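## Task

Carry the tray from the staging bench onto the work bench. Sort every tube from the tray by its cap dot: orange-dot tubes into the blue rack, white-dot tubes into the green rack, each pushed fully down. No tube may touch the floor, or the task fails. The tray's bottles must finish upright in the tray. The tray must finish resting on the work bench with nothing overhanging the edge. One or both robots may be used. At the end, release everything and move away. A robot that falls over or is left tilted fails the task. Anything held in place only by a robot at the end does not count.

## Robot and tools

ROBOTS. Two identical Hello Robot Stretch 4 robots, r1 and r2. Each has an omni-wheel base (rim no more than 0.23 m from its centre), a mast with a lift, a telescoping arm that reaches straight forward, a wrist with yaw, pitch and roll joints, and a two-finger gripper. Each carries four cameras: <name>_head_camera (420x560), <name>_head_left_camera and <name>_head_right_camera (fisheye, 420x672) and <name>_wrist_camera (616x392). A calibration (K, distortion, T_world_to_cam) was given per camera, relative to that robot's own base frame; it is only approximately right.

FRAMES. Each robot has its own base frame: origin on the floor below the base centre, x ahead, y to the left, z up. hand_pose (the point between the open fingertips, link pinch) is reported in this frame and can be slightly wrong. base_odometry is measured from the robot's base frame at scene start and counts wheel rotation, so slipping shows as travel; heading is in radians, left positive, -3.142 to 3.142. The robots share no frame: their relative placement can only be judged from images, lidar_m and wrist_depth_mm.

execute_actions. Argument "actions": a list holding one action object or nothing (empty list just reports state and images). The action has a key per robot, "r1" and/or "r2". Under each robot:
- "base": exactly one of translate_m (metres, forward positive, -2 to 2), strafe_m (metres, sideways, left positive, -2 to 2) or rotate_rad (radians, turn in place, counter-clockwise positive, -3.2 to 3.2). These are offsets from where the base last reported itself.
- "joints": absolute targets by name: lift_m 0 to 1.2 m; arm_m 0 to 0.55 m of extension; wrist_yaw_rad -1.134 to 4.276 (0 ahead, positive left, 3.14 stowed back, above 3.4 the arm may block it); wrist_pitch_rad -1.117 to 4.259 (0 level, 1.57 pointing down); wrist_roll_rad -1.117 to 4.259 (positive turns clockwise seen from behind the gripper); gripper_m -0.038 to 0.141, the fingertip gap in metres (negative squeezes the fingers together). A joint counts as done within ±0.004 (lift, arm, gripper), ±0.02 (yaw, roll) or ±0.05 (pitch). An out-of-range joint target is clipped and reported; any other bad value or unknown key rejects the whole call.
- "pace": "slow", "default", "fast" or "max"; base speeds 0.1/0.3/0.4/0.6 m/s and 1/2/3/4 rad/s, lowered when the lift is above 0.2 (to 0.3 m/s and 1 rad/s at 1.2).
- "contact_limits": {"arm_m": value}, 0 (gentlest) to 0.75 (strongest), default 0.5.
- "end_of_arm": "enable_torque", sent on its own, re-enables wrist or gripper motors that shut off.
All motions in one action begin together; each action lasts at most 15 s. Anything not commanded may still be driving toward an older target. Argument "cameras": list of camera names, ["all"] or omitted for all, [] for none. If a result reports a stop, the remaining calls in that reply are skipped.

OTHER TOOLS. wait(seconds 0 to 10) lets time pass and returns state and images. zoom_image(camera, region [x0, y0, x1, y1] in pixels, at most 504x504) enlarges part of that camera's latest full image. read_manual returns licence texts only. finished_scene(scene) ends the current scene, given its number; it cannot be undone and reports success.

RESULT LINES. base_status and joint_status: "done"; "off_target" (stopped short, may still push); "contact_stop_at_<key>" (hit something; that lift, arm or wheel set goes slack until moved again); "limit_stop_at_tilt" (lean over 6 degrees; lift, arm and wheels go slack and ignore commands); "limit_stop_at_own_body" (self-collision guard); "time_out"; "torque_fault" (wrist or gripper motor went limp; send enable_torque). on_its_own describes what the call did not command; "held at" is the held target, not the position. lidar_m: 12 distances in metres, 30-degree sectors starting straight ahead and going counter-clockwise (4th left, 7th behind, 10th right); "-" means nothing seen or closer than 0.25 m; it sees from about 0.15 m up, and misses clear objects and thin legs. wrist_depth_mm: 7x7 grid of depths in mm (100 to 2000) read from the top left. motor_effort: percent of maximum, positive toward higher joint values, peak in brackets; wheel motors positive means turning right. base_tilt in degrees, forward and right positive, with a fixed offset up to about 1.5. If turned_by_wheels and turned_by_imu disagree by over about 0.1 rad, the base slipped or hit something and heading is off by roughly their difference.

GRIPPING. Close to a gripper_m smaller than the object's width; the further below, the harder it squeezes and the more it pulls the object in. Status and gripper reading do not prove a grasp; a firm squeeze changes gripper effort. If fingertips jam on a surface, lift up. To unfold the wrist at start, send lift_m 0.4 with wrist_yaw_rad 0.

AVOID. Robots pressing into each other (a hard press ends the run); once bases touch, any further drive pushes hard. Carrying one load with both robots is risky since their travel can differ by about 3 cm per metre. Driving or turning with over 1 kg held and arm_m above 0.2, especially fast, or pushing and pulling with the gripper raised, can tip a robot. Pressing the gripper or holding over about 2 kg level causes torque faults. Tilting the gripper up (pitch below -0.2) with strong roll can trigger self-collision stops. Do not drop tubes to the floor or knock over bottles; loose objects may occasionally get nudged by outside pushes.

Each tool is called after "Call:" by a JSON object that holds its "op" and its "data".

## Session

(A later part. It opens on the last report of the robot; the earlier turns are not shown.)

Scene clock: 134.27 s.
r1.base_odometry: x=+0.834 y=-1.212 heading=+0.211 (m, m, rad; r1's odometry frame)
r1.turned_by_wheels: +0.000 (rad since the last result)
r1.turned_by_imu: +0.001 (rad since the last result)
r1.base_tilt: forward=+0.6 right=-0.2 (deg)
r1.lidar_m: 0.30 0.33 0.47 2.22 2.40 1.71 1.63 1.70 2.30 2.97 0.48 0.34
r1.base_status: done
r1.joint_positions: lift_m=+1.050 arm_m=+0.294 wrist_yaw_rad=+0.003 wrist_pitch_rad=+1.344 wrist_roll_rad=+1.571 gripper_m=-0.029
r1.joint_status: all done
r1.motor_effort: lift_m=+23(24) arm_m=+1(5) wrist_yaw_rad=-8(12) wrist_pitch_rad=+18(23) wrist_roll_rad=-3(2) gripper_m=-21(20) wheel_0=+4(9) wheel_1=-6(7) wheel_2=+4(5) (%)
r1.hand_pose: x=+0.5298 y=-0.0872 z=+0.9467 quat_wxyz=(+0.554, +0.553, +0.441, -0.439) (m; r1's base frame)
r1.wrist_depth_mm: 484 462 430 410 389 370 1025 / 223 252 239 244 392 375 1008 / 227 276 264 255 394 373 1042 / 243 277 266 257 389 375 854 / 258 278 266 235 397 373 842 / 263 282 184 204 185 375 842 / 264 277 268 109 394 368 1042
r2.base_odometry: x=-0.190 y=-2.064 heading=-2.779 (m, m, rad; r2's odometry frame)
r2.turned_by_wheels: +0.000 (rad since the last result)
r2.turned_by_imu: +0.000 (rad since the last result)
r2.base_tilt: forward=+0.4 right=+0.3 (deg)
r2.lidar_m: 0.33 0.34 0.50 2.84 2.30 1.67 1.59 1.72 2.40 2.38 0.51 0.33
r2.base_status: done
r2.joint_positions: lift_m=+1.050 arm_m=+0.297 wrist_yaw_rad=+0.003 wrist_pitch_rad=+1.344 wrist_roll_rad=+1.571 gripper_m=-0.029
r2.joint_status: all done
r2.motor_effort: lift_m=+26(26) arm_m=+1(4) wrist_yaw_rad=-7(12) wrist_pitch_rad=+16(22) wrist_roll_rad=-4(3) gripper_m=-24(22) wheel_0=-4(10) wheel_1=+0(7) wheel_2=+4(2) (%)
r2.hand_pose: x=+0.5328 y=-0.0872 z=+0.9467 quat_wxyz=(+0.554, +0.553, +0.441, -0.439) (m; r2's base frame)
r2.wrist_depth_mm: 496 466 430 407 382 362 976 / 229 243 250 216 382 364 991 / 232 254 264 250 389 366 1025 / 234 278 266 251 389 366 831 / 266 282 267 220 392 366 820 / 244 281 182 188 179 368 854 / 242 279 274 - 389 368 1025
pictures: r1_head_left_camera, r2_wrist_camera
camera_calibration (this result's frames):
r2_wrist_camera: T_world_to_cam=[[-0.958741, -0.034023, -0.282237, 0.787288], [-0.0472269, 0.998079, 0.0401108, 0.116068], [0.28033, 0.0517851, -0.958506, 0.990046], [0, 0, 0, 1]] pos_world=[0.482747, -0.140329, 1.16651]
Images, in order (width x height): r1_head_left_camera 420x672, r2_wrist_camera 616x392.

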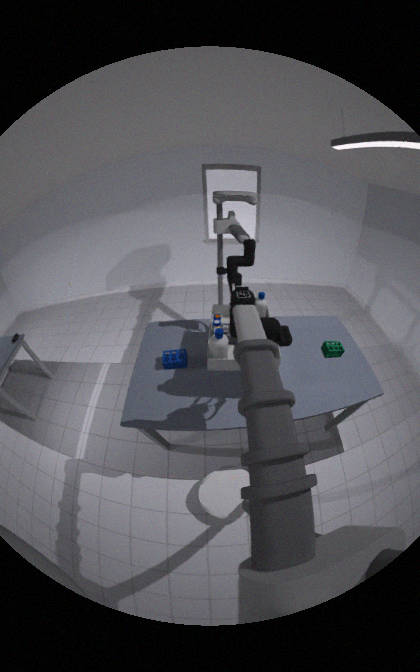

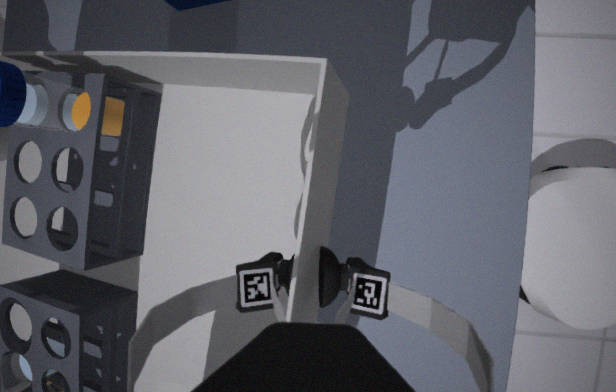

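Call:
{"op": "execute_actions", "data": {"actions": [{"r1":{"joints":{"lift_m":0.908,"arm_m":0.3},"pace":"slow"},"r2":{"joints":{"lift_m":0.908},"pace":"slow"}}], "cameras": []}}

Call:
{"op": "execute_actions", "data": {"actions": [{"r1":{"joints":{"gripper_m":0.06}},"r2":{"joints":{"gripper_m":0.06}}}], "cameras": []}}

Call:
{"op": "execute_actions", "data": {"actions": [{"r1":{"joints":{"lift_m":1.06}},"r2":{"joints":{"lift_m":1.06}}}], "cameras": []}}

Call:
{"op": "execute_actions", "data": {"actions": [{"r1":{"base":{"strafe_m":-0.055},"joints":{"arm_m":0.51,"wrist_pitch_rad":1.57,"gripper_m":0.05}},"r2":{"base":{"strafe_m":-0.09},"joints":{"arm_m":0.51,"wrist_pitch_rad":1.57,"wrist_roll_rad":3.14,"gripper_m":0.05}}}], "cameras": ["r1_wrist_camera","r2_wrist_camera","r2_head_left_camera"]}}

Scene clock: 148.23 s.
r1.base_odometry: x=+0.834 y=-1.212 heading=+0.211 (m, m, rad; r1's odometry frame)
r1.turned_by_wheels: +0.000 (rad since the last result)
r1.turned_by_imu: +0.002 (rad since the last result)
r1.base_tilt: forward=+0.6 right=-0.2 (deg)
r1.lidar_m: 0.31 0.31 0.46 2.22 2.39 1.72 1.62 1.69 2.32 2.97 0.47 0.35
r1.base_status: not commanded
r1.joint_positions: lift_m=+0.908 arm_m=+0.300 wrist_yaw_rad=+0.002 wrist_pitch_rad=+1.346 wrist_roll_rad=+1.571 gripper_m=-0.029
r1.joint_status: all done
r1.motor_effort: lift_m=+19(22) arm_m=+3(2) wrist_yaw_rad=-5(8) wrist_pitch_rad=+11(18) wrist_roll_rad=-2(2) gripper_m=-19(21) wheel_0=+4(4) wheel_1=-6(6) wheel_2=+4(4) (%)
r1.hand_pose: x=+0.5349 y=-0.0873 z=+0.8049 quat_wxyz=(+0.553, +0.553, +0.441, -0.440) (m; r1's base frame)
r1.wrist_depth_mm: 315 300 281 266 254 243 234 / 223 252 239 242 255 242 236 / 225 276 265 255 255 244 236 / 239 278 265 256 256 244 236 / 264 279 267 231 257 245 236 / 260 281 183 206 185 245 236 / 264 279 270 108 257 240 236
r2.base_odometry: x=-0.190 y=-2.064 heading=-2.779 (m, m, rad; r2's odometry frame)
r2.turned_by_wheels: +0.000 (rad since the last result)
r2.turned_by_imu: -0.001 (rad since the last result)
r2.base_tilt: forward=+0.4 right=+0.3 (deg)
r2.lidar_m: 0.32 0.34 0.48 2.84 2.30 1.68 1.59 1.72 2.39 2.36 0.49 0.34
r2.base_status: not commanded
r2.joint_positions: lift_m=+0.908 arm_m=+0.297 wrist_yaw_rad=+0.002 wrist_pitch_rad=+1.346 wrist_roll_rad=+1.571 gripper_m=-0.029
r2.joint_status: all done
r2.motor_effort: lift_m=+21(22) arm_m=+2(2) wrist_yaw_rad=-7(9) wrist_pitch_rad=+10(17) wrist_roll_rad=-3(3) gripper_m=-22(23) wheel_0=-4(4) wheel_1=+0(0) wheel_2=+4(4) (%)
r2.hand_pose: x=+0.5321 y=-0.0873 z=+0.8049 quat_wxyz=(+0.553, +0.553, +0.441, -0.440) (m; r2's base frame)
r2.wrist_depth_mm: 320 298 278 263 246 232 - / 229 238 250 216 248 233 224 / 231 254 264 250 250 236 224 / 234 278 267 252 251 235 225 / 238 282 267 217 250 237 227 / 242 277 181 185 181 236 229 / 241 283 274 - 251 235 -
pictures: none
No camera images: the call's "cameras" was empty. Leave "cameras" out to get every camera's image.

Scene clock: 149.83 s.
r1.base_odometry: x=+0.834 y=-1.212 heading=+0.211 (m, m, rad; r1's odometry frame)
r1.turned_by_wheels: +0.000 (rad since the last result)
r1.turned_by_imu: +0.001 (rad since the last result)
r1.base_tilt: forward=+0.6 right=-0.2 (deg)
r1.lidar_m: 0.30 0.34 0.46 2.21 2.37 1.72 1.63 1.72 2.31 2.99 0.49 0.34
r1.base_status: not commanded
r1.joint_positions: lift_m=+0.908 arm_m=+0.300 wrist_yaw_rad=+0.000 wrist_pitch_rad=+1.350 wrist_roll_rad=+1.570 gripper_m=+0.060
r1.joint_status: all done
r1.motor_effort: lift_m=+19(19) arm_m=+3(3) wrist_yaw_rad=-1(7) wrist_pitch_rad=+0(12) wrist_roll_rad=-1(3) gripper_m=-3(23) wheel_0=+4(4) wheel_1=-5(6) wheel_2=+4(4) (%)
r1.hand_pose: x=+0.5337 y=-0.0874 z=+0.8046 quat_wxyz=(+0.552, +0.552, +0.442, -0.442) (m; r1's base frame)
r1.wrist_depth_mm: 317 298 283 270 257 243 236 / 238 264 271 264 256 245 236 / 240 290 282 266 258 246 236 / 246 291 282 265 256 246 236 / 274 294 279 266 256 246 237 / 265 296 216 266 196 246 236 / 264 293 286 108 258 243 236
r2.base_odometry: x=-0.190 y=-2.064 heading=-2.779 (m, m, rad; r2's odometry frame)
r2.turned_by_wheels: +0.000 (rad since the last result)
r2.turned_by_imu: +0.000 (rad since the last result)
r2.base_tilt: forward=+0.4 right=+0.3 (deg)
r2.lidar_m: 0.33 0.34 0.49 2.85 2.29 1.63 1.61 1.71 2.37 2.34 0.51 0.34
r2.base_status: not commanded
r2.joint_positions: lift_m=+0.908 arm_m=+0.297 wrist_yaw_rad=+0.001 wrist_pitch_rad=+1.350 wrist_roll_rad=+1.570 gripper_m=+0.060
r2.joint_status: all done
r2.motor_effort: lift_m=+21(21) arm_m=+2(2) wrist_yaw_rad=-3(7) wrist_pitch_rad=-2(10) wrist_roll_rad=-1(3) gripper_m=-3(20) wheel_0=-3(4) wheel_1=+0(1) wheel_2=+3(4) (%)
r2.hand_pose: x=+0.5308 y=-0.0874 z=+0.8046 quat_wxyz=(+0.552, +0.552, +0.442, -0.442) (m; r2's base frame)
r2.wrist_depth_mm: 317 300 279 264 248 234 - / 237 237 272 245 248 234 225 / 247 264 281 263 250 236 226 / 254 289 282 265 252 237 227 / 301 296 283 263 250 239 229 / 265 294 278 208 192 237 229 / 257 278 291 - 254 236 -
pictures: none
No camera images: the call's "cameras" was empty. Leave "cameras" out to get every camera's image.

Scene clock: 151.53 s.
r1.base_odometry: x=+0.834 y=-1.212 heading=+0.211 (m, m, rad; r1's odometry frame)
r1.turned_by_wheels: +0.000 (rad since the last result)
r1.turned_by_imu: +0.001 (rad since the last result)
r1.base_tilt: forward=+0.6 right=-0.3 (deg)
r1.lidar_m: 0.31 0.34 0.46 2.21 2.38 1.73 1.64 1.70 2.31 2.99 0.48 0.33
r1.base_status: not commanded
r1.joint_positions: lift_m=+1.060 arm_m=+0.300 wrist_yaw_rad=+0.000 wrist_pitch_rad=+1.350 wrist_roll_rad=+1.570 gripper_m=+0.060
r1.joint_status: all done
r1.motor_effort: lift_m=+20(20) arm_m=+2(2) wrist_yaw_rad=-1(1) wrist_pitch_rad=+0(0) wrist_roll_rad=-2(1) gripper_m=-1(3) wheel_0=+4(4) wheel_1=-5(5) wheel_2=+4(4) (%)
r1.hand_pose: x=+0.5336 y=-0.0874 z=+0.9566 quat_wxyz=(+0.552, +0.552, +0.442, -0.442) (m; r1's base frame)
r1.wrist_depth_mm: 492 466 445 424 402 384 1042 / 492 462 445 424 404 382 1025 / 384 397 413 415 402 387 1025 / 466 449 436 421 404 387 842 / 492 459 436 421 402 389 842 / 488 427 216 421 197 387 866 / 442 382 442 108 404 382 1060
r2.base_odometry: x=-0.190 y=-2.064 heading=-2.779 (m, m, rad; r2's odometry frame)
r2.turned_by_wheels: +0.000 (rad since the last result)
r2.turned_by_imu: +0.000 (rad since the last result)
r2.base_tilt: forward=+0.4 right=+0.3 (deg)
r2.lidar_m: 0.33 0.36 0.50 2.84 2.28 1.66 1.60 1.69 2.33 2.36 0.48 0.35
r2.base_status: not commanded
r2.joint_positions: lift_m=+1.060 arm_m=+0.297 wrist_yaw_rad=+0.000 wrist_pitch_rad=+1.350 wrist_roll_rad=+1.570 gripper_m=+0.060
r2.joint_status: all done
r2.motor_effort: lift_m=+22(21) arm_m=+2(2) wrist_yaw_rad=-2(0) wrist_pitch_rad=-2(2) wrist_roll_rad=-2(2) gripper_m=-3(4) wheel_0=-3(3) wheel_1=+0(0) wheel_2=+3(3) (%)
r2.hand_pose: x=+0.5308 y=-0.0874 z=+0.9565 quat_wxyz=(+0.552, +0.552, +0.442, -0.442) (m; r2's base frame)
r2.wrist_depth_mm: 508 477 442 418 392 368 1008 / 504 480 439 418 397 373 1025 / 355 399 413 415 392 377 1025 / 462 480 433 421 397 379 842 / 469 484 397 427 397 382 854 / 484 413 397 413 193 379 854 / 530 370 427 - 404 387 1042
pictures: none
No camera images: the call's "cameras" was empty. Leave "cameras" out to get every camera's image.

Scene clock: 153.27 s.
r1.base_odometry: x=+0.845 y=-1.265 heading=+0.211 (m, m, rad; r1's odometry frame)
r1.turned_by_wheels: +0.000 (rad since the last result)
r1.turned_by_imu: +0.000 (rad since the last result)
r1.base_tilt: forward=+0.7 right=-0.2 (deg)
r1.lidar_m: 0.31 0.33 0.47 2.27 2.39 1.71 1.65 1.70 2.30 2.93 0.48 0.32
r1.base_status: done
r1.joint_positions: lift_m=+1.060 arm_m=+0.509 wrist_yaw_rad=+0.000 wrist_pitch_rad=+1.570 wrist_roll_rad=+1.570 gripper_m=+0.050
r1.joint_status: all done
r1.motor_effort: lift_m=+20(20) arm_m=+4(4) wrist_yaw_rad=+0(0) wrist_pitch_rad=+1(4) wrist_roll_rad=+0(2) gripper_m=-5(3) wheel_0=+3(14) wheel_1=-4(11) wheel_2=+0(4) (%)
r1.hand_pose: x=+0.6804 y=-0.0874 z=+0.9496 quat_wxyz=(+0.500, +0.500, +0.500, -0.500) (m; r1's base frame)
r1.wrist_depth_mm: 404 407 407 404 407 413 410 / 407 407 410 410 410 410 413 / 410 413 413 413 413 413 415 / 258 317 404 351 413 413 415 / 364 407 404 410 410 418 415 / 392 410 194 407 201 415 415 / 399 413 382 108 415 415 418
r2.base_odometry: x=-0.222 y=-1.980 heading=-2.779 (m, m, rad; r2's odometry frame)
r2.turned_by_wheels: +0.000 (rad since the last result)
r2.turned_by_imu: +0.000 (rad since the last result)
r2.base_tilt: forward=+0.4 right=+0.3 (deg)
r2.lidar_m: 0.32 0.36 0.49 2.93 2.28 1.68 1.61 1.70 2.38 2.27 0.49 0.33
r2.base_status: done
r2.joint_positions: lift_m=+1.060 arm_m=+0.509 wrist_yaw_rad=+0.000 wrist_pitch_rad=+1.570 wrist_roll_rad=+3.140 gripper_m=+0.050
r2.joint_status: all done
r2.motor_effort: lift_m=+22(22) arm_m=+4(6) wrist_yaw_rad=+0(1) wrist_pitch_rad=-1(0) wrist_roll_rad=+0(5) gripper_m=-5(2) wheel_0=+2(9) wheel_1=+0(7) wheel_2=+0(2) (%)
r2.hand_pose: x=+0.6804 y=-0.0874 z=+0.9495 quat_wxyz=(+0.001, +0.707, +0.001, -0.707) (m; r2's base frame)
r2.wrist_depth_mm: 421 418 410 410 402 399 397 / 427 421 418 402 402 397 394 / 424 418 413 407 402 399 309 / 427 415 415 407 404 399 364 / 392 394 421 345 347 394 379 / 430 397 421 290 196 345 342 / 433 427 418 - 407 399 281
pictures: r1_wrist_camera, r2_head_left_camera, r2_wrist_camera
camera_calibration (this result's frames):
r1_wrist_camera: T_world_to_cam=[[-0.999021, -0.0440362, -0.00424766, 0.676505], [-0.0441356, 0.998657, 0.0271517, 0.145789], [0.0030463, 0.0273126, -0.999622, 1.17837], [0, 0, 0, 1]] pos_world=[0.678687, -0.147987, 1.17684]
r2_wrist_camera: T_world_to_cam=[[-0.0337262, 0.997688, -0.0589966, 0.178444], [0.998066, 0.0367053, 0.0501624, -0.681667], [0.052212, -0.0571908, -0.996997, 1.13366], [0, 0, 0, 1]] pos_world=[0.627176, -0.0881756, 1.17498]
Images, in order (width x height): r1_wrist_camera 616x392, r2_head_left_camera 420x672, r2_wrist_camera 616x392.

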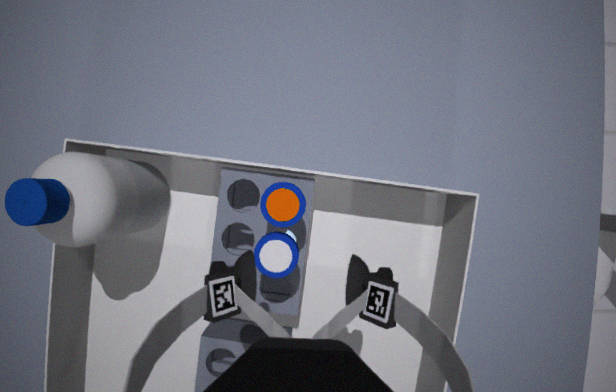

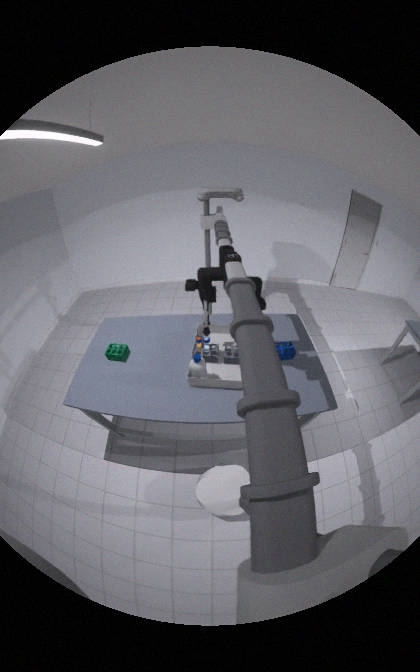

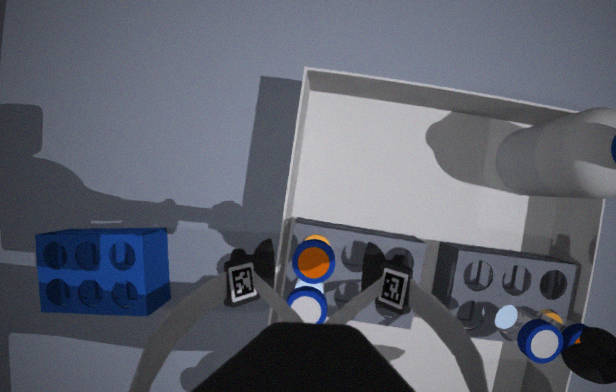

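Call:
{"op": "execute_actions", "data": {"actions": [{"r1":{"joints":{"arm_m":0.528,"lift_m":1.01},"pace":"slow"},"r2":{"base":{"strafe_m":-0.005},"joints":{"arm_m":0.516,"lift_m":1.01},"pace":"slow"}}], "cameras": ["r1_wrist_camera","r2_wrist_camera"]}}

Scene clock: 164.83 s.
r1.base_odometry: x=+0.845 y=-1.265 heading=+0.211 (m, m, rad; r1's odometry frame)
r1.turned_by_wheels: +0.000 (rad since the last result)
r1.turned_by_imu: +0.002 (rad since the last result)
r1.base_tilt: forward=+0.6 right=-0.2 (deg)
r1.lidar_m: 0.31 0.34 0.47 2.29 2.40 1.74 1.63 1.70 2.32 2.93 0.47 0.34
r1.base_status: not commanded
r1.joint_positions: lift_m=+1.010 arm_m=+0.527 wrist_yaw_rad=+0.000 wrist_pitch_rad=+1.570 wrist_roll_rad=+1.570 gripper_m=+0.050
r1.joint_status: all done
r1.motor_effort: lift_m=+16(19) arm_m=+5(5) wrist_yaw_rad=+0(1) wrist_pitch_rad=+0(0) wrist_roll_rad=+0(0) gripper_m=-5(1) wheel_0=+3(3) wheel_1=-4(4) wheel_2=+0(0) (%)
r1.hand_pose: x=+0.6984 y=-0.0874 z=+0.8999 quat_wxyz=(+0.500, +0.500, +0.500, -0.500) (m; r1's base frame)
r1.wrist_depth_mm: 357 359 357 359 362 362 362 / 359 362 359 359 364 362 362 / 359 362 359 362 359 364 366 / 217 277 362 301 362 362 366 / 229 359 362 303 364 362 368 / 320 362 193 303 201 359 366 / 325 362 351 108 364 319 368
r2.base_odometry: x=-0.224 y=-1.975 heading=-2.779 (m, m, rad; r2's odometry frame)
r2.turned_by_wheels: +0.000 (rad since the last result)
r2.turned_by_imu: -0.001 (rad since the last result)
r2.base_tilt: forward=+0.4 right=+0.3 (deg)
r2.lidar_m: 0.33 0.35 0.50 2.94 2.29 1.67 1.61 1.70 2.37 2.25 0.49 0.35
r2.base_status: done
r2.joint_positions: lift_m=+1.010 arm_m=+0.515 wrist_yaw_rad=+0.000 wrist_pitch_rad=+1.570 wrist_roll_rad=+3.140 gripper_m=+0.050
r2.joint_status: all done
r2.motor_effort: lift_m=+17(21) arm_m=+5(6) wrist_yaw_rad=-1(1) wrist_pitch_rad=-2(2) wrist_roll_rad=+1(1) gripper_m=-4(4) wheel_0=+3(8) wheel_1=-2(5) wheel_2=+0(1) (%)
r2.hand_pose: x=+0.6863 y=-0.0874 z=+0.8999 quat_wxyz=(+0.001, +0.707, +0.001, -0.707) (m; r2's base frame)
r2.wrist_depth_mm: 370 368 362 359 353 351 345 / 373 368 362 357 349 330 340 / 373 370 366 357 353 351 307 / 375 373 364 357 353 351 347 / 315 351 366 297 298 347 349 / 317 343 366 238 196 298 293 / 377 375 368 - 357 294 -
pictures: r1_wrist_camera, r2_wrist_camera
camera_calibration (this result's frames):
r1_wrist_camera: T_world_to_cam=[[-0.999021, -0.0440363, -0.00424778, 0.694249], [-0.0441357, 0.998657, 0.0271517, 0.147931], [0.00304641, 0.0273126, -0.999622, 1.12868], [0, 0, 0, 1]] pos_world=[0.69666, -0.147987, 1.12719]
r2_wrist_camera: T_world_to_cam=[[-0.0337232, 0.997688, -0.0589966, 0.175715], [0.998066, 0.0367022, 0.0501624, -0.685143], [0.0522118, -0.0571909, -0.996997, 1.08387], [0, 0, 0, 1]] pos_world=[0.633153, -0.0881754, 1.12535]
Images, in order (width x height): r1_wrist_camera 616x392, r2_wrist_camera 616x392.

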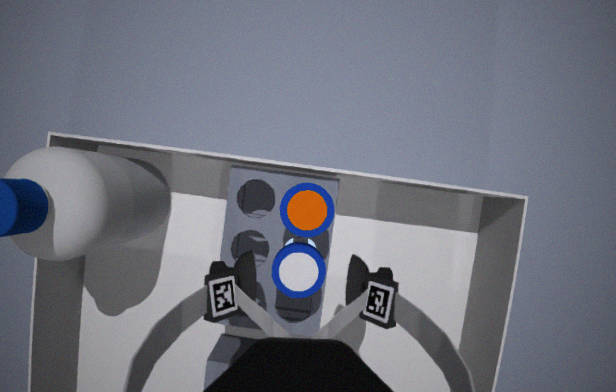

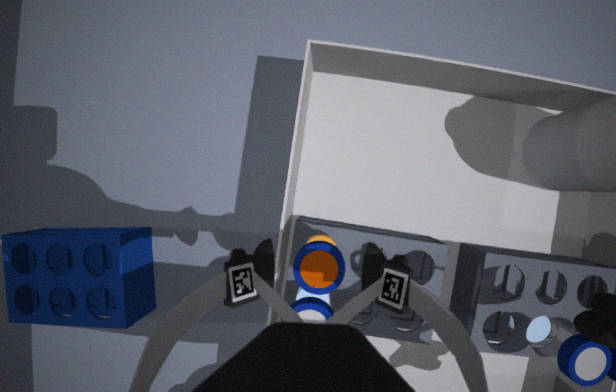

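Call:
{"op": "execute_actions", "data": {"actions": [{"r1":{"joints":{"lift_m":0.972},"pace":"slow"},"r2":{"joints":{"lift_m":0.975},"pace":"slow"}}], "cameras": []}}

Call:
{"op": "execute_actions", "data": {"actions": [{"r1":{"joints":{"gripper_m":0.005}},"r2":{"joints":{"gripper_m":0.005}}}], "cameras": []}}

Call:
{"op": "execute_actions", "data": {"actions": [{"r1":{"joints":{"lift_m":1.12},"pace":"slow"},"r2":{"joints":{"lift_m":1.12},"pace":"slow"}}], "cameras": ["r1_wrist_camera","r2_wrist_camera"]}}

Call:
{"op": "execute_actions", "data": {"actions": [{"r1":{"base":{"strafe_m":-0.3},"pace":"slow"},"r2":{"base":{"strafe_m":-0.165},"pace":"slow"}}], "cameras": ["r1_wrist_camera","r2_wrist_camera"]}}

Scene clock: 177.60 s.
r1.base_odometry: x=+0.845 y=-1.265 heading=+0.211 (m, m, rad; r1's odometry frame)
r1.turned_by_wheels: +0.000 (rad since the last result)
r1.turned_by_imu: +0.001 (rad since the last result)
r1.base_tilt: forward=+0.5 right=-0.3 (deg)
r1.lidar_m: 0.30 0.34 0.46 2.27 2.40 1.71 1.63 1.72 2.32 2.93 0.49 0.32
r1.base_status: not commanded
r1.joint_positions: lift_m=+0.972 arm_m=+0.527 wrist_yaw_rad=+0.000 wrist_pitch_rad=+1.570 wrist_roll_rad=+1.570 gripper_m=+0.050
r1.joint_status: all done
r1.motor_effort: lift_m=+16(14) arm_m=+5(4) wrist_yaw_rad=+0(1) wrist_pitch_rad=+0(0) wrist_roll_rad=+0(1) gripper_m=-5(3) wheel_0=+3(3) wheel_1=-4(4) wheel_2=+0(0) (%)
r1.hand_pose: x=+0.6984 y=-0.0874 z=+0.8619 quat_wxyz=(+0.500, +0.500, +0.500, -0.500) (m; r1's base frame)
r1.wrist_depth_mm: 320 320 320 324 325 322 324 / 322 322 322 324 324 327 327 / 265 322 324 325 325 325 325 / 190 277 319 205 324 324 327 / 203 324 317 216 324 325 300 / 319 327 193 204 201 325 329 / 325 325 301 108 329 279 330
r2.base_odometry: x=-0.224 y=-1.975 heading=-2.779 (m, m, rad; r2's odometry frame)
r2.turned_by_wheels: +0.000 (rad since the last result)
r2.turned_by_imu: -0.001 (rad since the last result)
r2.base_tilt: forward=+0.4 right=+0.3 (deg)
r2.lidar_m: 0.33 0.35 0.50 2.93 2.30 1.68 1.62 1.70 2.38 2.27 0.48 0.35
r2.base_status: not commanded
r2.joint_positions: lift_m=+0.975 arm_m=+0.515 wrist_yaw_rad=+0.000 wrist_pitch_rad=+1.570 wrist_roll_rad=+3.140 gripper_m=+0.050
r2.joint_status: all done
r2.motor_effort: lift_m=+18(14) arm_m=+5(5) wrist_yaw_rad=-2(1) wrist_pitch_rad=-1(1) wrist_roll_rad=+1(0) gripper_m=-4(2) wheel_0=+3(3) wheel_1=-2(2) wheel_2=+0(0) (%)
r2.hand_pose: x=+0.6863 y=-0.0874 z=+0.8649 quat_wxyz=(+0.001, +0.707, +0.001, -0.707) (m; r2's base frame)
r2.wrist_depth_mm: 334 329 327 319 279 314 314 / 338 332 327 319 319 310 282 / 338 332 329 324 319 314 307 / 334 338 330 324 319 319 315 / 314 330 330 263 291 317 314 / 278 304 330 203 196 264 259 / 340 340 332 - 278 264 260
pictures: none
No camera images: the call's "cameras" was empty. Leave "cameras" out to get every camera's image.

Scene clock: 178.83 s.
r1.base_odometry: x=+0.845 y=-1.265 heading=+0.211 (m, m, rad; r1's odometry frame)
r1.turned_by_wheels: +0.000 (rad since the last result)
r1.turned_by_imu: +0.000 (rad since the last result)
r1.base_tilt: forward=+0.5 right=-0.3 (deg)
r1.lidar_m: 0.30 0.31 0.47 2.26 2.36 1.71 1.64 1.70 2.32 2.94 0.46 0.34
r1.base_status: not commanded
r1.joint_positions: lift_m=+0.972 arm_m=+0.527 wrist_yaw_rad=+0.000 wrist_pitch_rad=+1.570 wrist_roll_rad=+1.570 gripper_m=+0.005
r1.joint_status: all done
r1.motor_effort: lift_m=+16(16) arm_m=+5(5) wrist_yaw_rad=-1(0) wrist_pitch_rad=+0(0) wrist_roll_rad=-1(1) gripper_m=-14(13) wheel_0=+3(3) wheel_1=-4(4) wheel_2=+0(0) (%)
r1.hand_pose: x=+0.6984 y=-0.0874 z=+0.8619 quat_wxyz=(+0.500, +0.500, +0.500, -0.500) (m; r1's base frame)
r1.wrist_depth_mm: 320 320 322 322 322 325 324 / 322 322 324 325 324 325 324 / 264 322 322 324 324 325 325 / 190 277 319 205 324 324 327 / 203 322 319 207 324 324 300 / 319 322 191 195 190 327 329 / 324 324 301 108 325 274 330
r2.base_odometry: x=-0.224 y=-1.975 heading=-2.779 (m, m, rad; r2's odometry frame)
r2.turned_by_wheels: +0.000 (rad since the last result)
r2.turned_by_imu: +0.000 (rad since the last result)
r2.base_tilt: forward=+0.4 right=+0.3 (deg)
r2.lidar_m: 0.32 0.35 0.50 2.92 2.32 1.65 1.60 1.72 2.39 2.28 0.49 0.34
r2.base_status: not commanded
r2.joint_positions: lift_m=+0.975 arm_m=+0.515 wrist_yaw_rad=+0.000 wrist_pitch_rad=+1.570 wrist_roll_rad=+3.140 gripper_m=+0.005
r2.joint_status: all done
r2.motor_effort: lift_m=+18(18) arm_m=+5(5) wrist_yaw_rad=-1(0) wrist_pitch_rad=-1(2) wrist_roll_rad=+1(2) gripper_m=-17(17) wheel_0=+3(3) wheel_1=-2(2) wheel_2=+0(0) (%)
r2.hand_pose: x=+0.6863 y=-0.0874 z=+0.8649 quat_wxyz=(+0.001, +0.707, +0.001, -0.707) (m; r2's base frame)
r2.wrist_depth_mm: 332 330 325 324 278 314 315 / 334 330 327 322 319 310 279 / 336 332 329 324 320 314 306 / 340 334 329 324 320 317 314 / 310 332 332 263 291 314 312 / 279 301 190 193 184 260 257 / 342 338 332 - 278 290 258
pictures: none
No camera images: the call's "cameras" was empty. Leave "cameras" out to get every camera's image.

Scene clock: 180.87 s.
r1.base_odometry: x=+0.845 y=-1.265 heading=+0.211 (m, m, rad; r1's odometry frame)
r1.turned_by_wheels: +0.000 (rad since the last result)
r1.turned_by_imu: +0.001 (rad since the last result)
r1.base_tilt: forward=+0.7 right=-0.3 (deg)
r1.lidar_m: 0.32 0.33 0.47 2.26 2.39 1.72 1.62 1.69 2.32 2.93 0.44 0.32
r1.base_status: not commanded
r1.joint_positions: lift_m=+1.120 arm_m=+0.527 wrist_yaw_rad=+0.000 wrist_pitch_rad=+1.570 wrist_roll_rad=+1.570 gripper_m=+0.005
r1.joint_status: all done
r1.motor_effort: lift_m=+21(20) arm_m=+5(5) wrist_yaw_rad=+0(1) wrist_pitch_rad=+0(0) wrist_roll_rad=-1(0) gripper_m=-15(14) wheel_0=+3(3) wheel_1=-4(4) wheel_2=+0(0) (%)
r1.hand_pose: x=+0.6984 y=-0.0874 z=+1.0095 quat_wxyz=(+0.500, +0.500, +0.500, -0.500) (m; r1's base frame)
r1.wrist_depth_mm: 466 466 466 469 466 473 466 / 462 466 469 469 469 469 473 / 466 469 469 469 473 469 473 / 469 330 469 413 473 473 477 / 469 469 469 413 469 477 477 / 473 477 193 195 190 480 477 / 473 430 477 108 473 480 480
r2.base_odometry: x=-0.224 y=-1.975 heading=-2.779 (m, m, rad; r2's odometry frame)
r2.turned_by_wheels: +0.000 (rad since the last result)
r2.turned_by_imu: +0.000 (rad since the last result)
r2.base_tilt: forward=+0.4 right=+0.3 (deg)
r2.lidar_m: 0.31 0.35 0.50 2.95 2.28 1.67 1.62 1.69 2.37 2.26 0.47 0.33
r2.base_status: not commanded
r2.joint_positions: lift_m=+1.120 arm_m=+0.515 wrist_yaw_rad=+0.000 wrist_pitch_rad=+1.570 wrist_roll_rad=+3.140 gripper_m=+0.005
r2.joint_status: all done
r2.motor_effort: lift_m=+23(22) arm_m=+5(4) wrist_yaw_rad=-1(2) wrist_pitch_rad=-2(2) wrist_roll_rad=+0(0) gripper_m=-17(16) wheel_0=+3(3) wheel_1=-2(2) wheel_2=+0(0) (%)
r2.hand_pose: x=+0.6863 y=-0.0874 z=+1.0095 quat_wxyz=(+0.001, +0.707, +0.001, -0.707) (m; r2's base frame)
r2.wrist_depth_mm: 480 473 469 466 459 455 452 / 492 484 473 462 469 455 452 / 484 477 477 466 462 452 324 / 492 484 477 466 466 459 410 / 484 424 477 266 404 427 415 / 488 488 191 193 185 402 397 / 488 492 488 - 466 452 266
pictures: r1_wrist_camera, r2_wrist_camera
camera_calibration (this result's frames):
r1_wrist_camera: T_world_to_cam=[[-0.999021, -0.0440365, -0.00424766, 0.694726], [-0.0441359, 0.998657, 0.0271517, 0.144955], [0.00304629, 0.0273126, -0.999622, 1.23826], [0, 0, 0, 1]] pos_world=[0.696671, -0.147987, 1.2368]
r2_wrist_camera: T_world_to_cam=[[-0.0337219, 0.997688, -0.0589966, 0.18218], [0.998067, 0.036701, 0.0501624, -0.690644], [0.0522117, -0.057191, -0.996997, 1.19313], [0, 0, 0, 1]] pos_world=[0.633157, -0.0881754, 1.23494]
Images, in order (width x height): r1_wrist_camera 616x392, r2_wrist_camera 616x392.

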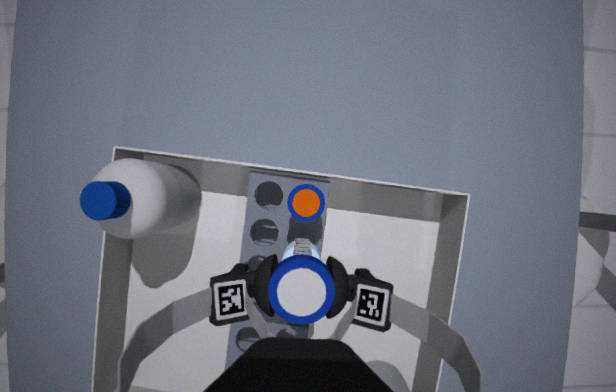

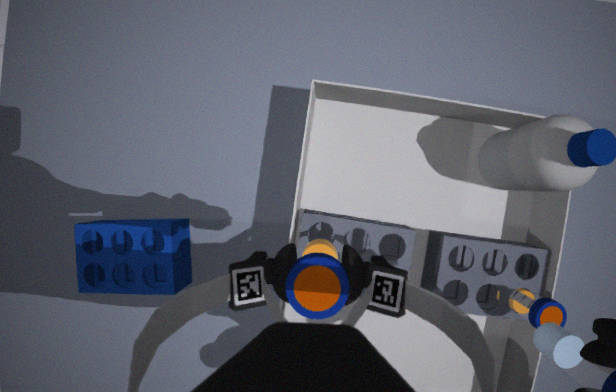

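Scene clock: 185.00 s.
r1.base_odometry: x=+0.908 y=-1.558 heading=+0.211 (m, m, rad; r1's odometry frame)
r1.turned_by_wheels: +0.000 (rad since the last result)
r1.turned_by_imu: +0.000 (rad since the last result)
r1.base_tilt: forward=+0.5 right=-0.2 (deg)
r1.lidar_m: 0.32 0.33 0.45 2.58 2.35 1.72 1.63 1.68 2.32 2.63 0.47 0.34
r1.base_status: done
r1.joint_positions: lift_m=+1.120 arm_m=+0.527 wrist_yaw_rad=+0.000 wrist_pitch_rad=+1.570 wrist_roll_rad=+1.570 gripper_m=+0.005
r1.joint_status: not commanded
r1.motor_effort: lift_m=+21(21) arm_m=+4(5) wrist_yaw_rad=-1(1) wrist_pitch_rad=+1(0) wrist_roll_rad=+0(1) gripper_m=-13(15) wheel_0=+5(10) wheel_1=-6(11) wheel_2=+0(1) (%)
r1.hand_pose: x=+0.6984 y=-0.0874 z=+1.0095 quat_wxyz=(+0.500, +0.500, +0.500, -0.500) (m; r1's base frame)
r1.wrist_depth_mm: 466 462 466 452 473 469 473 / 466 466 466 473 473 473 473 / 469 469 469 469 473 473 477 / 469 469 473 473 469 473 477 / 473 473 473 469 477 477 480 / 469 469 193 195 190 477 477 / 477 473 477 108 477 480 477
r2.base_odometry: x=-0.283 y=-1.821 heading=-2.778 (m, m, rad; r2's odometry frame)
r2.turned_by_wheels: +0.000 (rad since the last result)
r2.turned_by_imu: -0.001 (rad since the last result)
r2.base_tilt: forward=+0.4 right=+0.3 (deg)
r2.lidar_m: 0.32 0.33 0.48 3.11 2.28 1.64 1.62 1.72 2.36 2.12 0.47 0.33
r2.base_status: done
r2.joint_positions: lift_m=+1.120 arm_m=+0.515 wrist_yaw_rad=+0.000 wrist_pitch_rad=+1.570 wrist_roll_rad=+3.140 gripper_m=+0.005
r2.joint_status: not commanded
r2.motor_effort: lift_m=+22(23) arm_m=+5(5) wrist_yaw_rad=+0(1) wrist_pitch_rad=-1(2) wrist_roll_rad=+1(1) gripper_m=-16(17) wheel_0=+2(8) wheel_1=-2(8) wheel_2=+0(1) (%)
r2.hand_pose: x=+0.6864 y=-0.0874 z=+1.0095 quat_wxyz=(+0.001, +0.707, +0.001, -0.707) (m; r2's base frame)
r2.wrist_depth_mm: 1308 480 469 462 459 452 449 / 1255 484 477 469 466 452 452 / 1281 484 477 469 459 452 449 / 1281 484 473 473 462 462 455 / 1308 484 442 264 466 404 415 / 1281 484 190 193 185 404 452 / 1336 492 484 - 433 394 459
pictures: r1_wrist_camera, r2_wrist_camera
camera_calibration (this result's frames):
r1_wrist_camera: T_world_to_cam=[[-0.999021, -0.0440363, -0.00424766, 0.694746], [-0.0441357, 0.998657, 0.0271517, 0.144956], [0.00304629, 0.0273126, -0.999622, 1.23826], [0, 0, 0, 1]] pos_world=[0.696691, -0.147987, 1.2368]
r2_wrist_camera: T_world_to_cam=[[-0.0337221, 0.997688, -0.0589966, 0.182182], [0.998067, 0.0367011, 0.0501623, -0.690676], [0.0522116, -0.057191, -0.996997, 1.19313], [0, 0, 0, 1]] pos_world=[0.633189, -0.0881754, 1.23494]
Images, in order (width x height): r1_wrist_camera 616x392, r2_wrist_camera 616x392.

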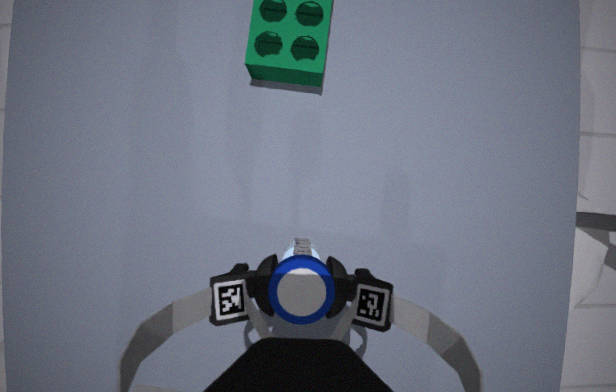

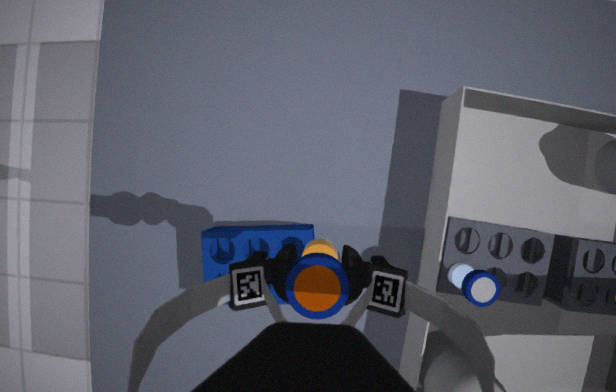

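Call:
{"op": "execute_actions", "data": {"actions": [{"r1":{"base":{"strafe_m":-0.27},"joints":{"arm_m":0.52},"pace":"slow"},"r2":{"base":{"strafe_m":-0.11},"joints":{"arm_m":0.53},"pace":"slow"}}], "cameras": ["r1_wrist_camera","r2_wrist_camera"]}}

Scene clock: 196.27 s.
r1.base_odometry: x=+0.965 y=-1.822 heading=+0.211 (m, m, rad; r1's odometry frame)
r1.turned_by_wheels: +0.000 (rad since the last result)
r1.turned_by_imu: +0.001 (rad since the last result)
r1.base_tilt: forward=+0.6 right=-0.2 (deg)
r1.lidar_m: 0.33 0.34 0.47 2.83 2.38 1.72 1.63 1.70 2.29 2.37 0.48 0.35
r1.base_status: done
r1.joint_positions: lift_m=+1.120 arm_m=+0.521 wrist_yaw_rad=+0.000 wrist_pitch_rad=+1.570 wrist_roll_rad=+1.570 gripper_m=+0.005
r1.joint_status: all done
r1.motor_effort: lift_m=+21(21) arm_m=-4(4) wrist_yaw_rad=+0(1) wrist_pitch_rad=+0(0) wrist_roll_rad=-1(1) gripper_m=-14(14) wheel_0=+6(11) wheel_1=-6(8) wheel_2=+0(1) (%)
r1.hand_pose: x=+0.6920 y=-0.0874 z=+1.0095 quat_wxyz=(+0.500, +0.500, +0.500, -0.500) (m; r1's base frame)
r1.wrist_depth_mm: 462 466 466 466 469 466 473 / 466 469 469 469 473 469 473 / 466 469 469 473 469 469 473 / 469 469 473 469 473 477 473 / 473 473 469 415 477 477 473 / 469 469 193 195 191 473 480 / 477 473 477 108 477 480 480
r2.base_odometry: x=-0.322 y=-1.718 heading=-2.778 (m, m, rad; r2's odometry frame)
r2.turned_by_wheels: +0.000 (rad since the last result)
r2.turned_by_imu: -0.001 (rad since the last result)
r2.base_tilt: forward=+0.4 right=+0.3 (deg)
r2.lidar_m: 0.32 0.35 0.50 3.21 2.31 1.66 1.62 1.71 2.36 2.00 2.07 0.33
r2.base_status: done
r2.joint_positions: lift_m=+1.120 arm_m=+0.529 wrist_yaw_rad=+0.000 wrist_pitch_rad=+1.570 wrist_roll_rad=+3.140 gripper_m=+0.005
r2.joint_status: all done
r2.motor_effort: lift_m=+23(23) arm_m=+5(3) wrist_yaw_rad=+1(0) wrist_pitch_rad=-2(2) wrist_roll_rad=+1(0) gripper_m=-17(16) wheel_0=+2(8) wheel_1=-1(6) wheel_2=+0(1) (%)
r2.hand_pose: x=+0.7004 y=-0.0874 z=+1.0095 quat_wxyz=(+0.001, +0.707, +0.001, -0.707) (m; r2's base frame)
r2.wrist_depth_mm: 1255 1255 469 469 459 455 452 / 1281 1255 473 469 466 459 449 / 1281 1255 477 466 469 459 439 / 1308 1281 480 469 466 466 459 / 1255 1255 477 265 407 462 397 / 1281 1281 190 193 185 439 459 / 1308 1281 480 - 473 404 366
pictures: r1_wrist_camera, r2_wrist_camera
camera_calibration (this result's frames):
r1_wrist_camera: T_world_to_cam=[[-0.999021, -0.0440366, -0.00424766, 0.688341], [-0.0441359, 0.998657, 0.0271517, 0.144673], [0.00304629, 0.0273126, -0.999622, 1.23828], [0, 0, 0, 1]] pos_world=[0.69028, -0.147987, 1.2368]
r2_wrist_camera: T_world_to_cam=[[-0.033721, 0.997688, -0.0589966, 0.182653], [0.998067, 0.0367, 0.0501623, -0.704646], [0.0522115, -0.057191, -0.996997, 1.1924], [0, 0, 0, 1]] pos_world=[0.647186, -0.0881753, 1.23494]
Images, in order (width x height): r1_wrist_camera 616x392, r2_wrist_camera 616x392.

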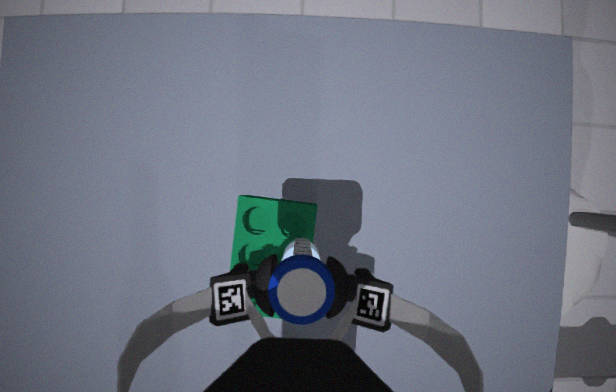

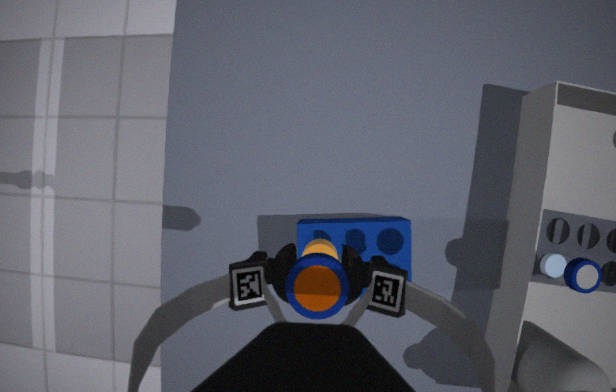

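Call:
{"op": "execute_actions", "data": {"actions": [{"r1":{"base":{"strafe_m":-0.011},"joints":{"arm_m":0.533},"pace":"slow"},"r2":{"joints":{"arm_m":0.539},"pace":"slow"}}], "cameras": ["r1_wrist_camera","r2_wrist_camera"]}}

Call:
{"op": "execute_actions", "data": {"actions": [{"r1":{"joints":{"lift_m":0.99},"pace":"slow"},"r2":{"joints":{"lift_m":0.99},"pace":"slow"}}], "cameras": ["r1_wrist_camera","r2_wrist_camera"]}}

Scene clock: 205.03 s.
r1.base_odometry: x=+0.967 y=-1.833 heading=+0.211 (m, m, rad; r1's odometry frame)
r1.turned_by_wheels: +0.000 (rad since the last result)
r1.turned_by_imu: +0.001 (rad since the last result)
r1.base_tilt: forward=+0.7 right=-0.2 (deg)
r1.lidar_m: 0.31 0.34 0.47 2.84 2.39 1.70 1.63 1.70 2.32 2.35 2.45 0.35
r1.base_status: done
r1.joint_positions: lift_m=+1.120 arm_m=+0.532 wrist_yaw_rad=+0.000 wrist_pitch_rad=+1.570 wrist_roll_rad=+1.570 gripper_m=+0.005
r1.joint_status: all done
r1.motor_effort: lift_m=+21(21) arm_m=+4(5) wrist_yaw_rad=+0(1) wrist_pitch_rad=+1(0) wrist_roll_rad=+0(0) gripper_m=-15(15) wheel_0=+6(10) wheel_1=-4(10) wheel_2=+0(1) (%)
r1.hand_pose: x=+0.7034 y=-0.0874 z=+1.0095 quat_wxyz=(+0.500, +0.500, +0.500, -0.500) (m; r1's base frame)
r1.wrist_depth_mm: 462 466 466 466 473 1205 1229 / 466 466 466 469 469 469 469 / 469 469 473 469 477 473 473 / 466 469 473 473 473 473 473 / 469 473 473 415 473 473 477 / 473 477 192 195 190 473 477 / 473 473 477 108 480 477 477
r2.base_odometry: x=-0.322 y=-1.718 heading=-2.778 (m, m, rad; r2's odometry frame)
r2.turned_by_wheels: +0.000 (rad since the last result)
r2.turned_by_imu: -0.001 (rad since the last result)
r2.base_tilt: forward=+0.4 right=+0.3 (deg)
r2.lidar_m: 0.30 0.32 0.52 3.22 2.33 1.68 1.61 1.70 2.36 1.97 2.07 0.35
r2.base_status: not commanded
r2.joint_positions: lift_m=+1.120 arm_m=+0.538 wrist_yaw_rad=+0.000 wrist_pitch_rad=+1.570 wrist_roll_rad=+3.140 gripper_m=+0.005
r2.joint_status: all done
r2.motor_effort: lift_m=+23(23) arm_m=+5(6) wrist_yaw_rad=+0(1) wrist_pitch_rad=-2(1) wrist_roll_rad=+1(1) gripper_m=-16(17) wheel_0=+2(2) wheel_1=-1(1) wheel_2=+0(0) (%)
r2.hand_pose: x=+0.7093 y=-0.0874 z=+1.0095 quat_wxyz=(+0.001, +0.707, +0.001, -0.707) (m; r2's base frame)
r2.wrist_depth_mm: 1255 1281 469 466 459 455 455 / 1281 1281 469 466 462 459 445 / 1255 1255 473 473 462 462 433 / 1336 1281 480 469 466 459 404 / 1308 1281 484 264 413 462 397 / 1281 1255 190 193 184 439 462 / 1308 1281 480 - 469 404 364
pictures: r1_wrist_camera, r2_wrist_camera
camera_calibration (this result's frames):
r1_wrist_camera: T_world_to_cam=[[-0.999021, -0.0440368, -0.00424766, 0.699707], [-0.0441362, 0.998656, 0.0271517, 0.145175], [0.00304628, 0.0273126, -0.999622, 1.23824], [0, 0, 0, 1]] pos_world=[0.701658, -0.147987, 1.2368]
r2_wrist_camera: T_world_to_cam=[[-0.033721, 0.997688, -0.0589966, 0.182955], [0.998067, 0.0367, 0.0501624, -0.713597], [0.0522116, -0.057191, -0.996997, 1.19193], [0, 0, 0, 1]] pos_world=[0.656154, -0.0881753, 1.23494]
Images, in order (width x height): r1_wrist_camera 616x392, r2_wrist_camera 616x392.

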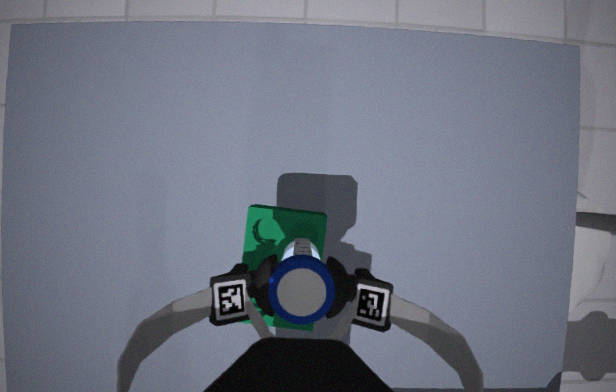

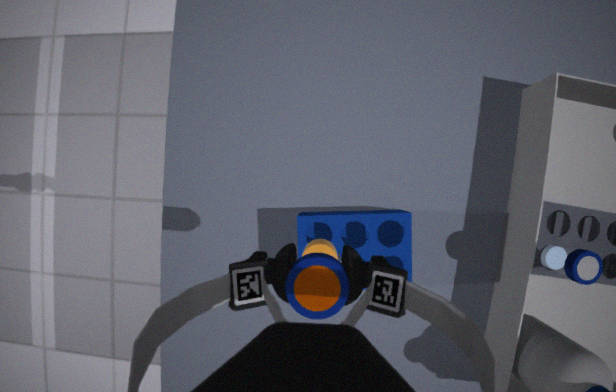

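Scene clock: 206.93 s.
r1.base_odometry: x=+0.967 y=-1.833 heading=+0.211 (m, m, rad; r1's odometry frame)
r1.turned_by_wheels: +0.000 (rad since the last result)
r1.turned_by_imu: +0.001 (rad since the last result)
r1.base_tilt: forward=+0.6 right=-0.2 (deg)
r1.lidar_m: 0.32 0.34 0.47 2.84 2.41 1.72 1.61 1.69 2.30 2.35 2.42 0.35
r1.base_status: not commanded
r1.joint_positions: lift_m=+0.990 arm_m=+0.532 wrist_yaw_rad=+0.000 wrist_pitch_rad=+1.570 wrist_roll_rad=+1.570 gripper_m=+0.005
r1.joint_status: all done
r1.motor_effort: lift_m=+16(23) arm_m=+5(5) wrist_yaw_rad=-1(2) wrist_pitch_rad=+0(0) wrist_roll_rad=+0(0) gripper_m=-14(14) wheel_0=+6(6) wheel_1=-4(4) wheel_2=+0(0) (%)
r1.hand_pose: x=+0.7033 y=-0.0874 z=+0.8799 quat_wxyz=(+0.500, +0.500, +0.500, -0.500) (m; r1's base frame)
r1.wrist_depth_mm: 338 340 340 340 340 340 343 / 340 340 340 342 342 342 342 / 340 342 342 343 343 343 342 / 343 340 343 342 342 345 345 / 343 343 340 285 347 343 347 / 342 345 192 195 190 347 347 / 345 345 342 108 349 347 351
r2.base_odometry: x=-0.322 y=-1.718 heading=-2.778 (m, m, rad; r2's odometry frame)
r2.turned_by_wheels: +0.000 (rad since the last result)
r2.turned_by_imu: +0.000 (rad since the last result)
r2.base_tilt: forward=+0.4 right=+0.3 (deg)
r2.lidar_m: 0.33 0.33 0.48 3.19 2.28 1.67 1.61 1.70 2.36 1.97 2.07 0.35
r2.base_status: not commanded
r2.joint_positions: lift_m=+0.990 arm_m=+0.538 wrist_yaw_rad=+0.000 wrist_pitch_rad=+1.570 wrist_roll_rad=+3.140 gripper_m=+0.005
r2.joint_status: all done
r2.motor_effort: lift_m=+18(26) arm_m=+5(5) wrist_yaw_rad=+0(0) wrist_pitch_rad=-1(2) wrist_roll_rad=+1(1) gripper_m=-17(17) wheel_0=+2(2) wheel_1=-1(1) wheel_2=+0(0) (%)
r2.hand_pose: x=+0.7093 y=-0.0874 z=+0.8799 quat_wxyz=(+0.001, +0.707, +0.001, -0.707) (m; r2's base frame)
r2.wrist_depth_mm: 1118 345 342 336 336 330 327 / 1138 349 342 340 334 330 327 / 1182 347 343 340 336 332 330 / 1160 351 345 342 336 334 334 / 1182 349 345 265 279 334 332 / 1138 351 190 193 185 334 330 / 1138 353 349 - 340 338 330
pictures: r1_wrist_camera, r2_wrist_camera
camera_calibration (this result's frames):
r1_wrist_camera: T_world_to_cam=[[-0.999021, -0.044036, -0.00416382, 0.699064], [-0.0441331, 0.998657, 0.0271554, 0.148688], [0.00296241, 0.0273125, -0.999623, 1.10873], [0, 0, 0, 1]] pos_world=[0.701658, -0.147987, 1.10719]
r2_wrist_camera: T_world_to_cam=[[-0.033719, 0.997689, -0.0589965, 0.175308], [0.998067, 0.0366979, 0.05016, -0.707097], [0.0522092, -0.0571911, -0.996997, 1.06273], [0, 0, 0, 1]] pos_world=[0.656157, -0.0881752, 1.10535]
Images, in order (width x height): r1_wrist_camera 616x392, r2_wrist_camera 616x392.

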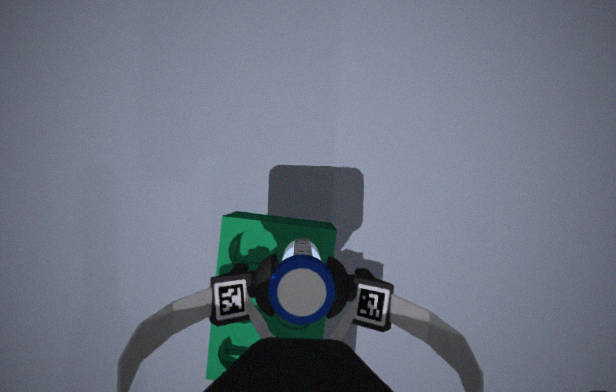

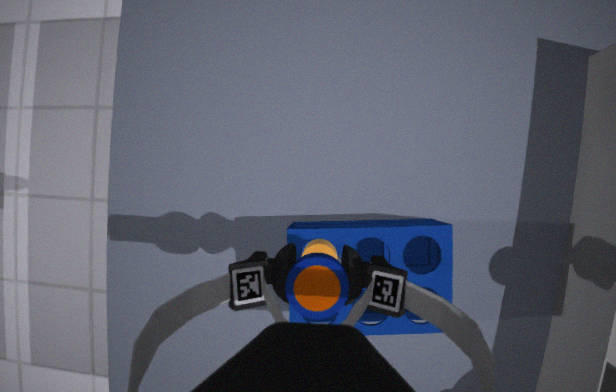

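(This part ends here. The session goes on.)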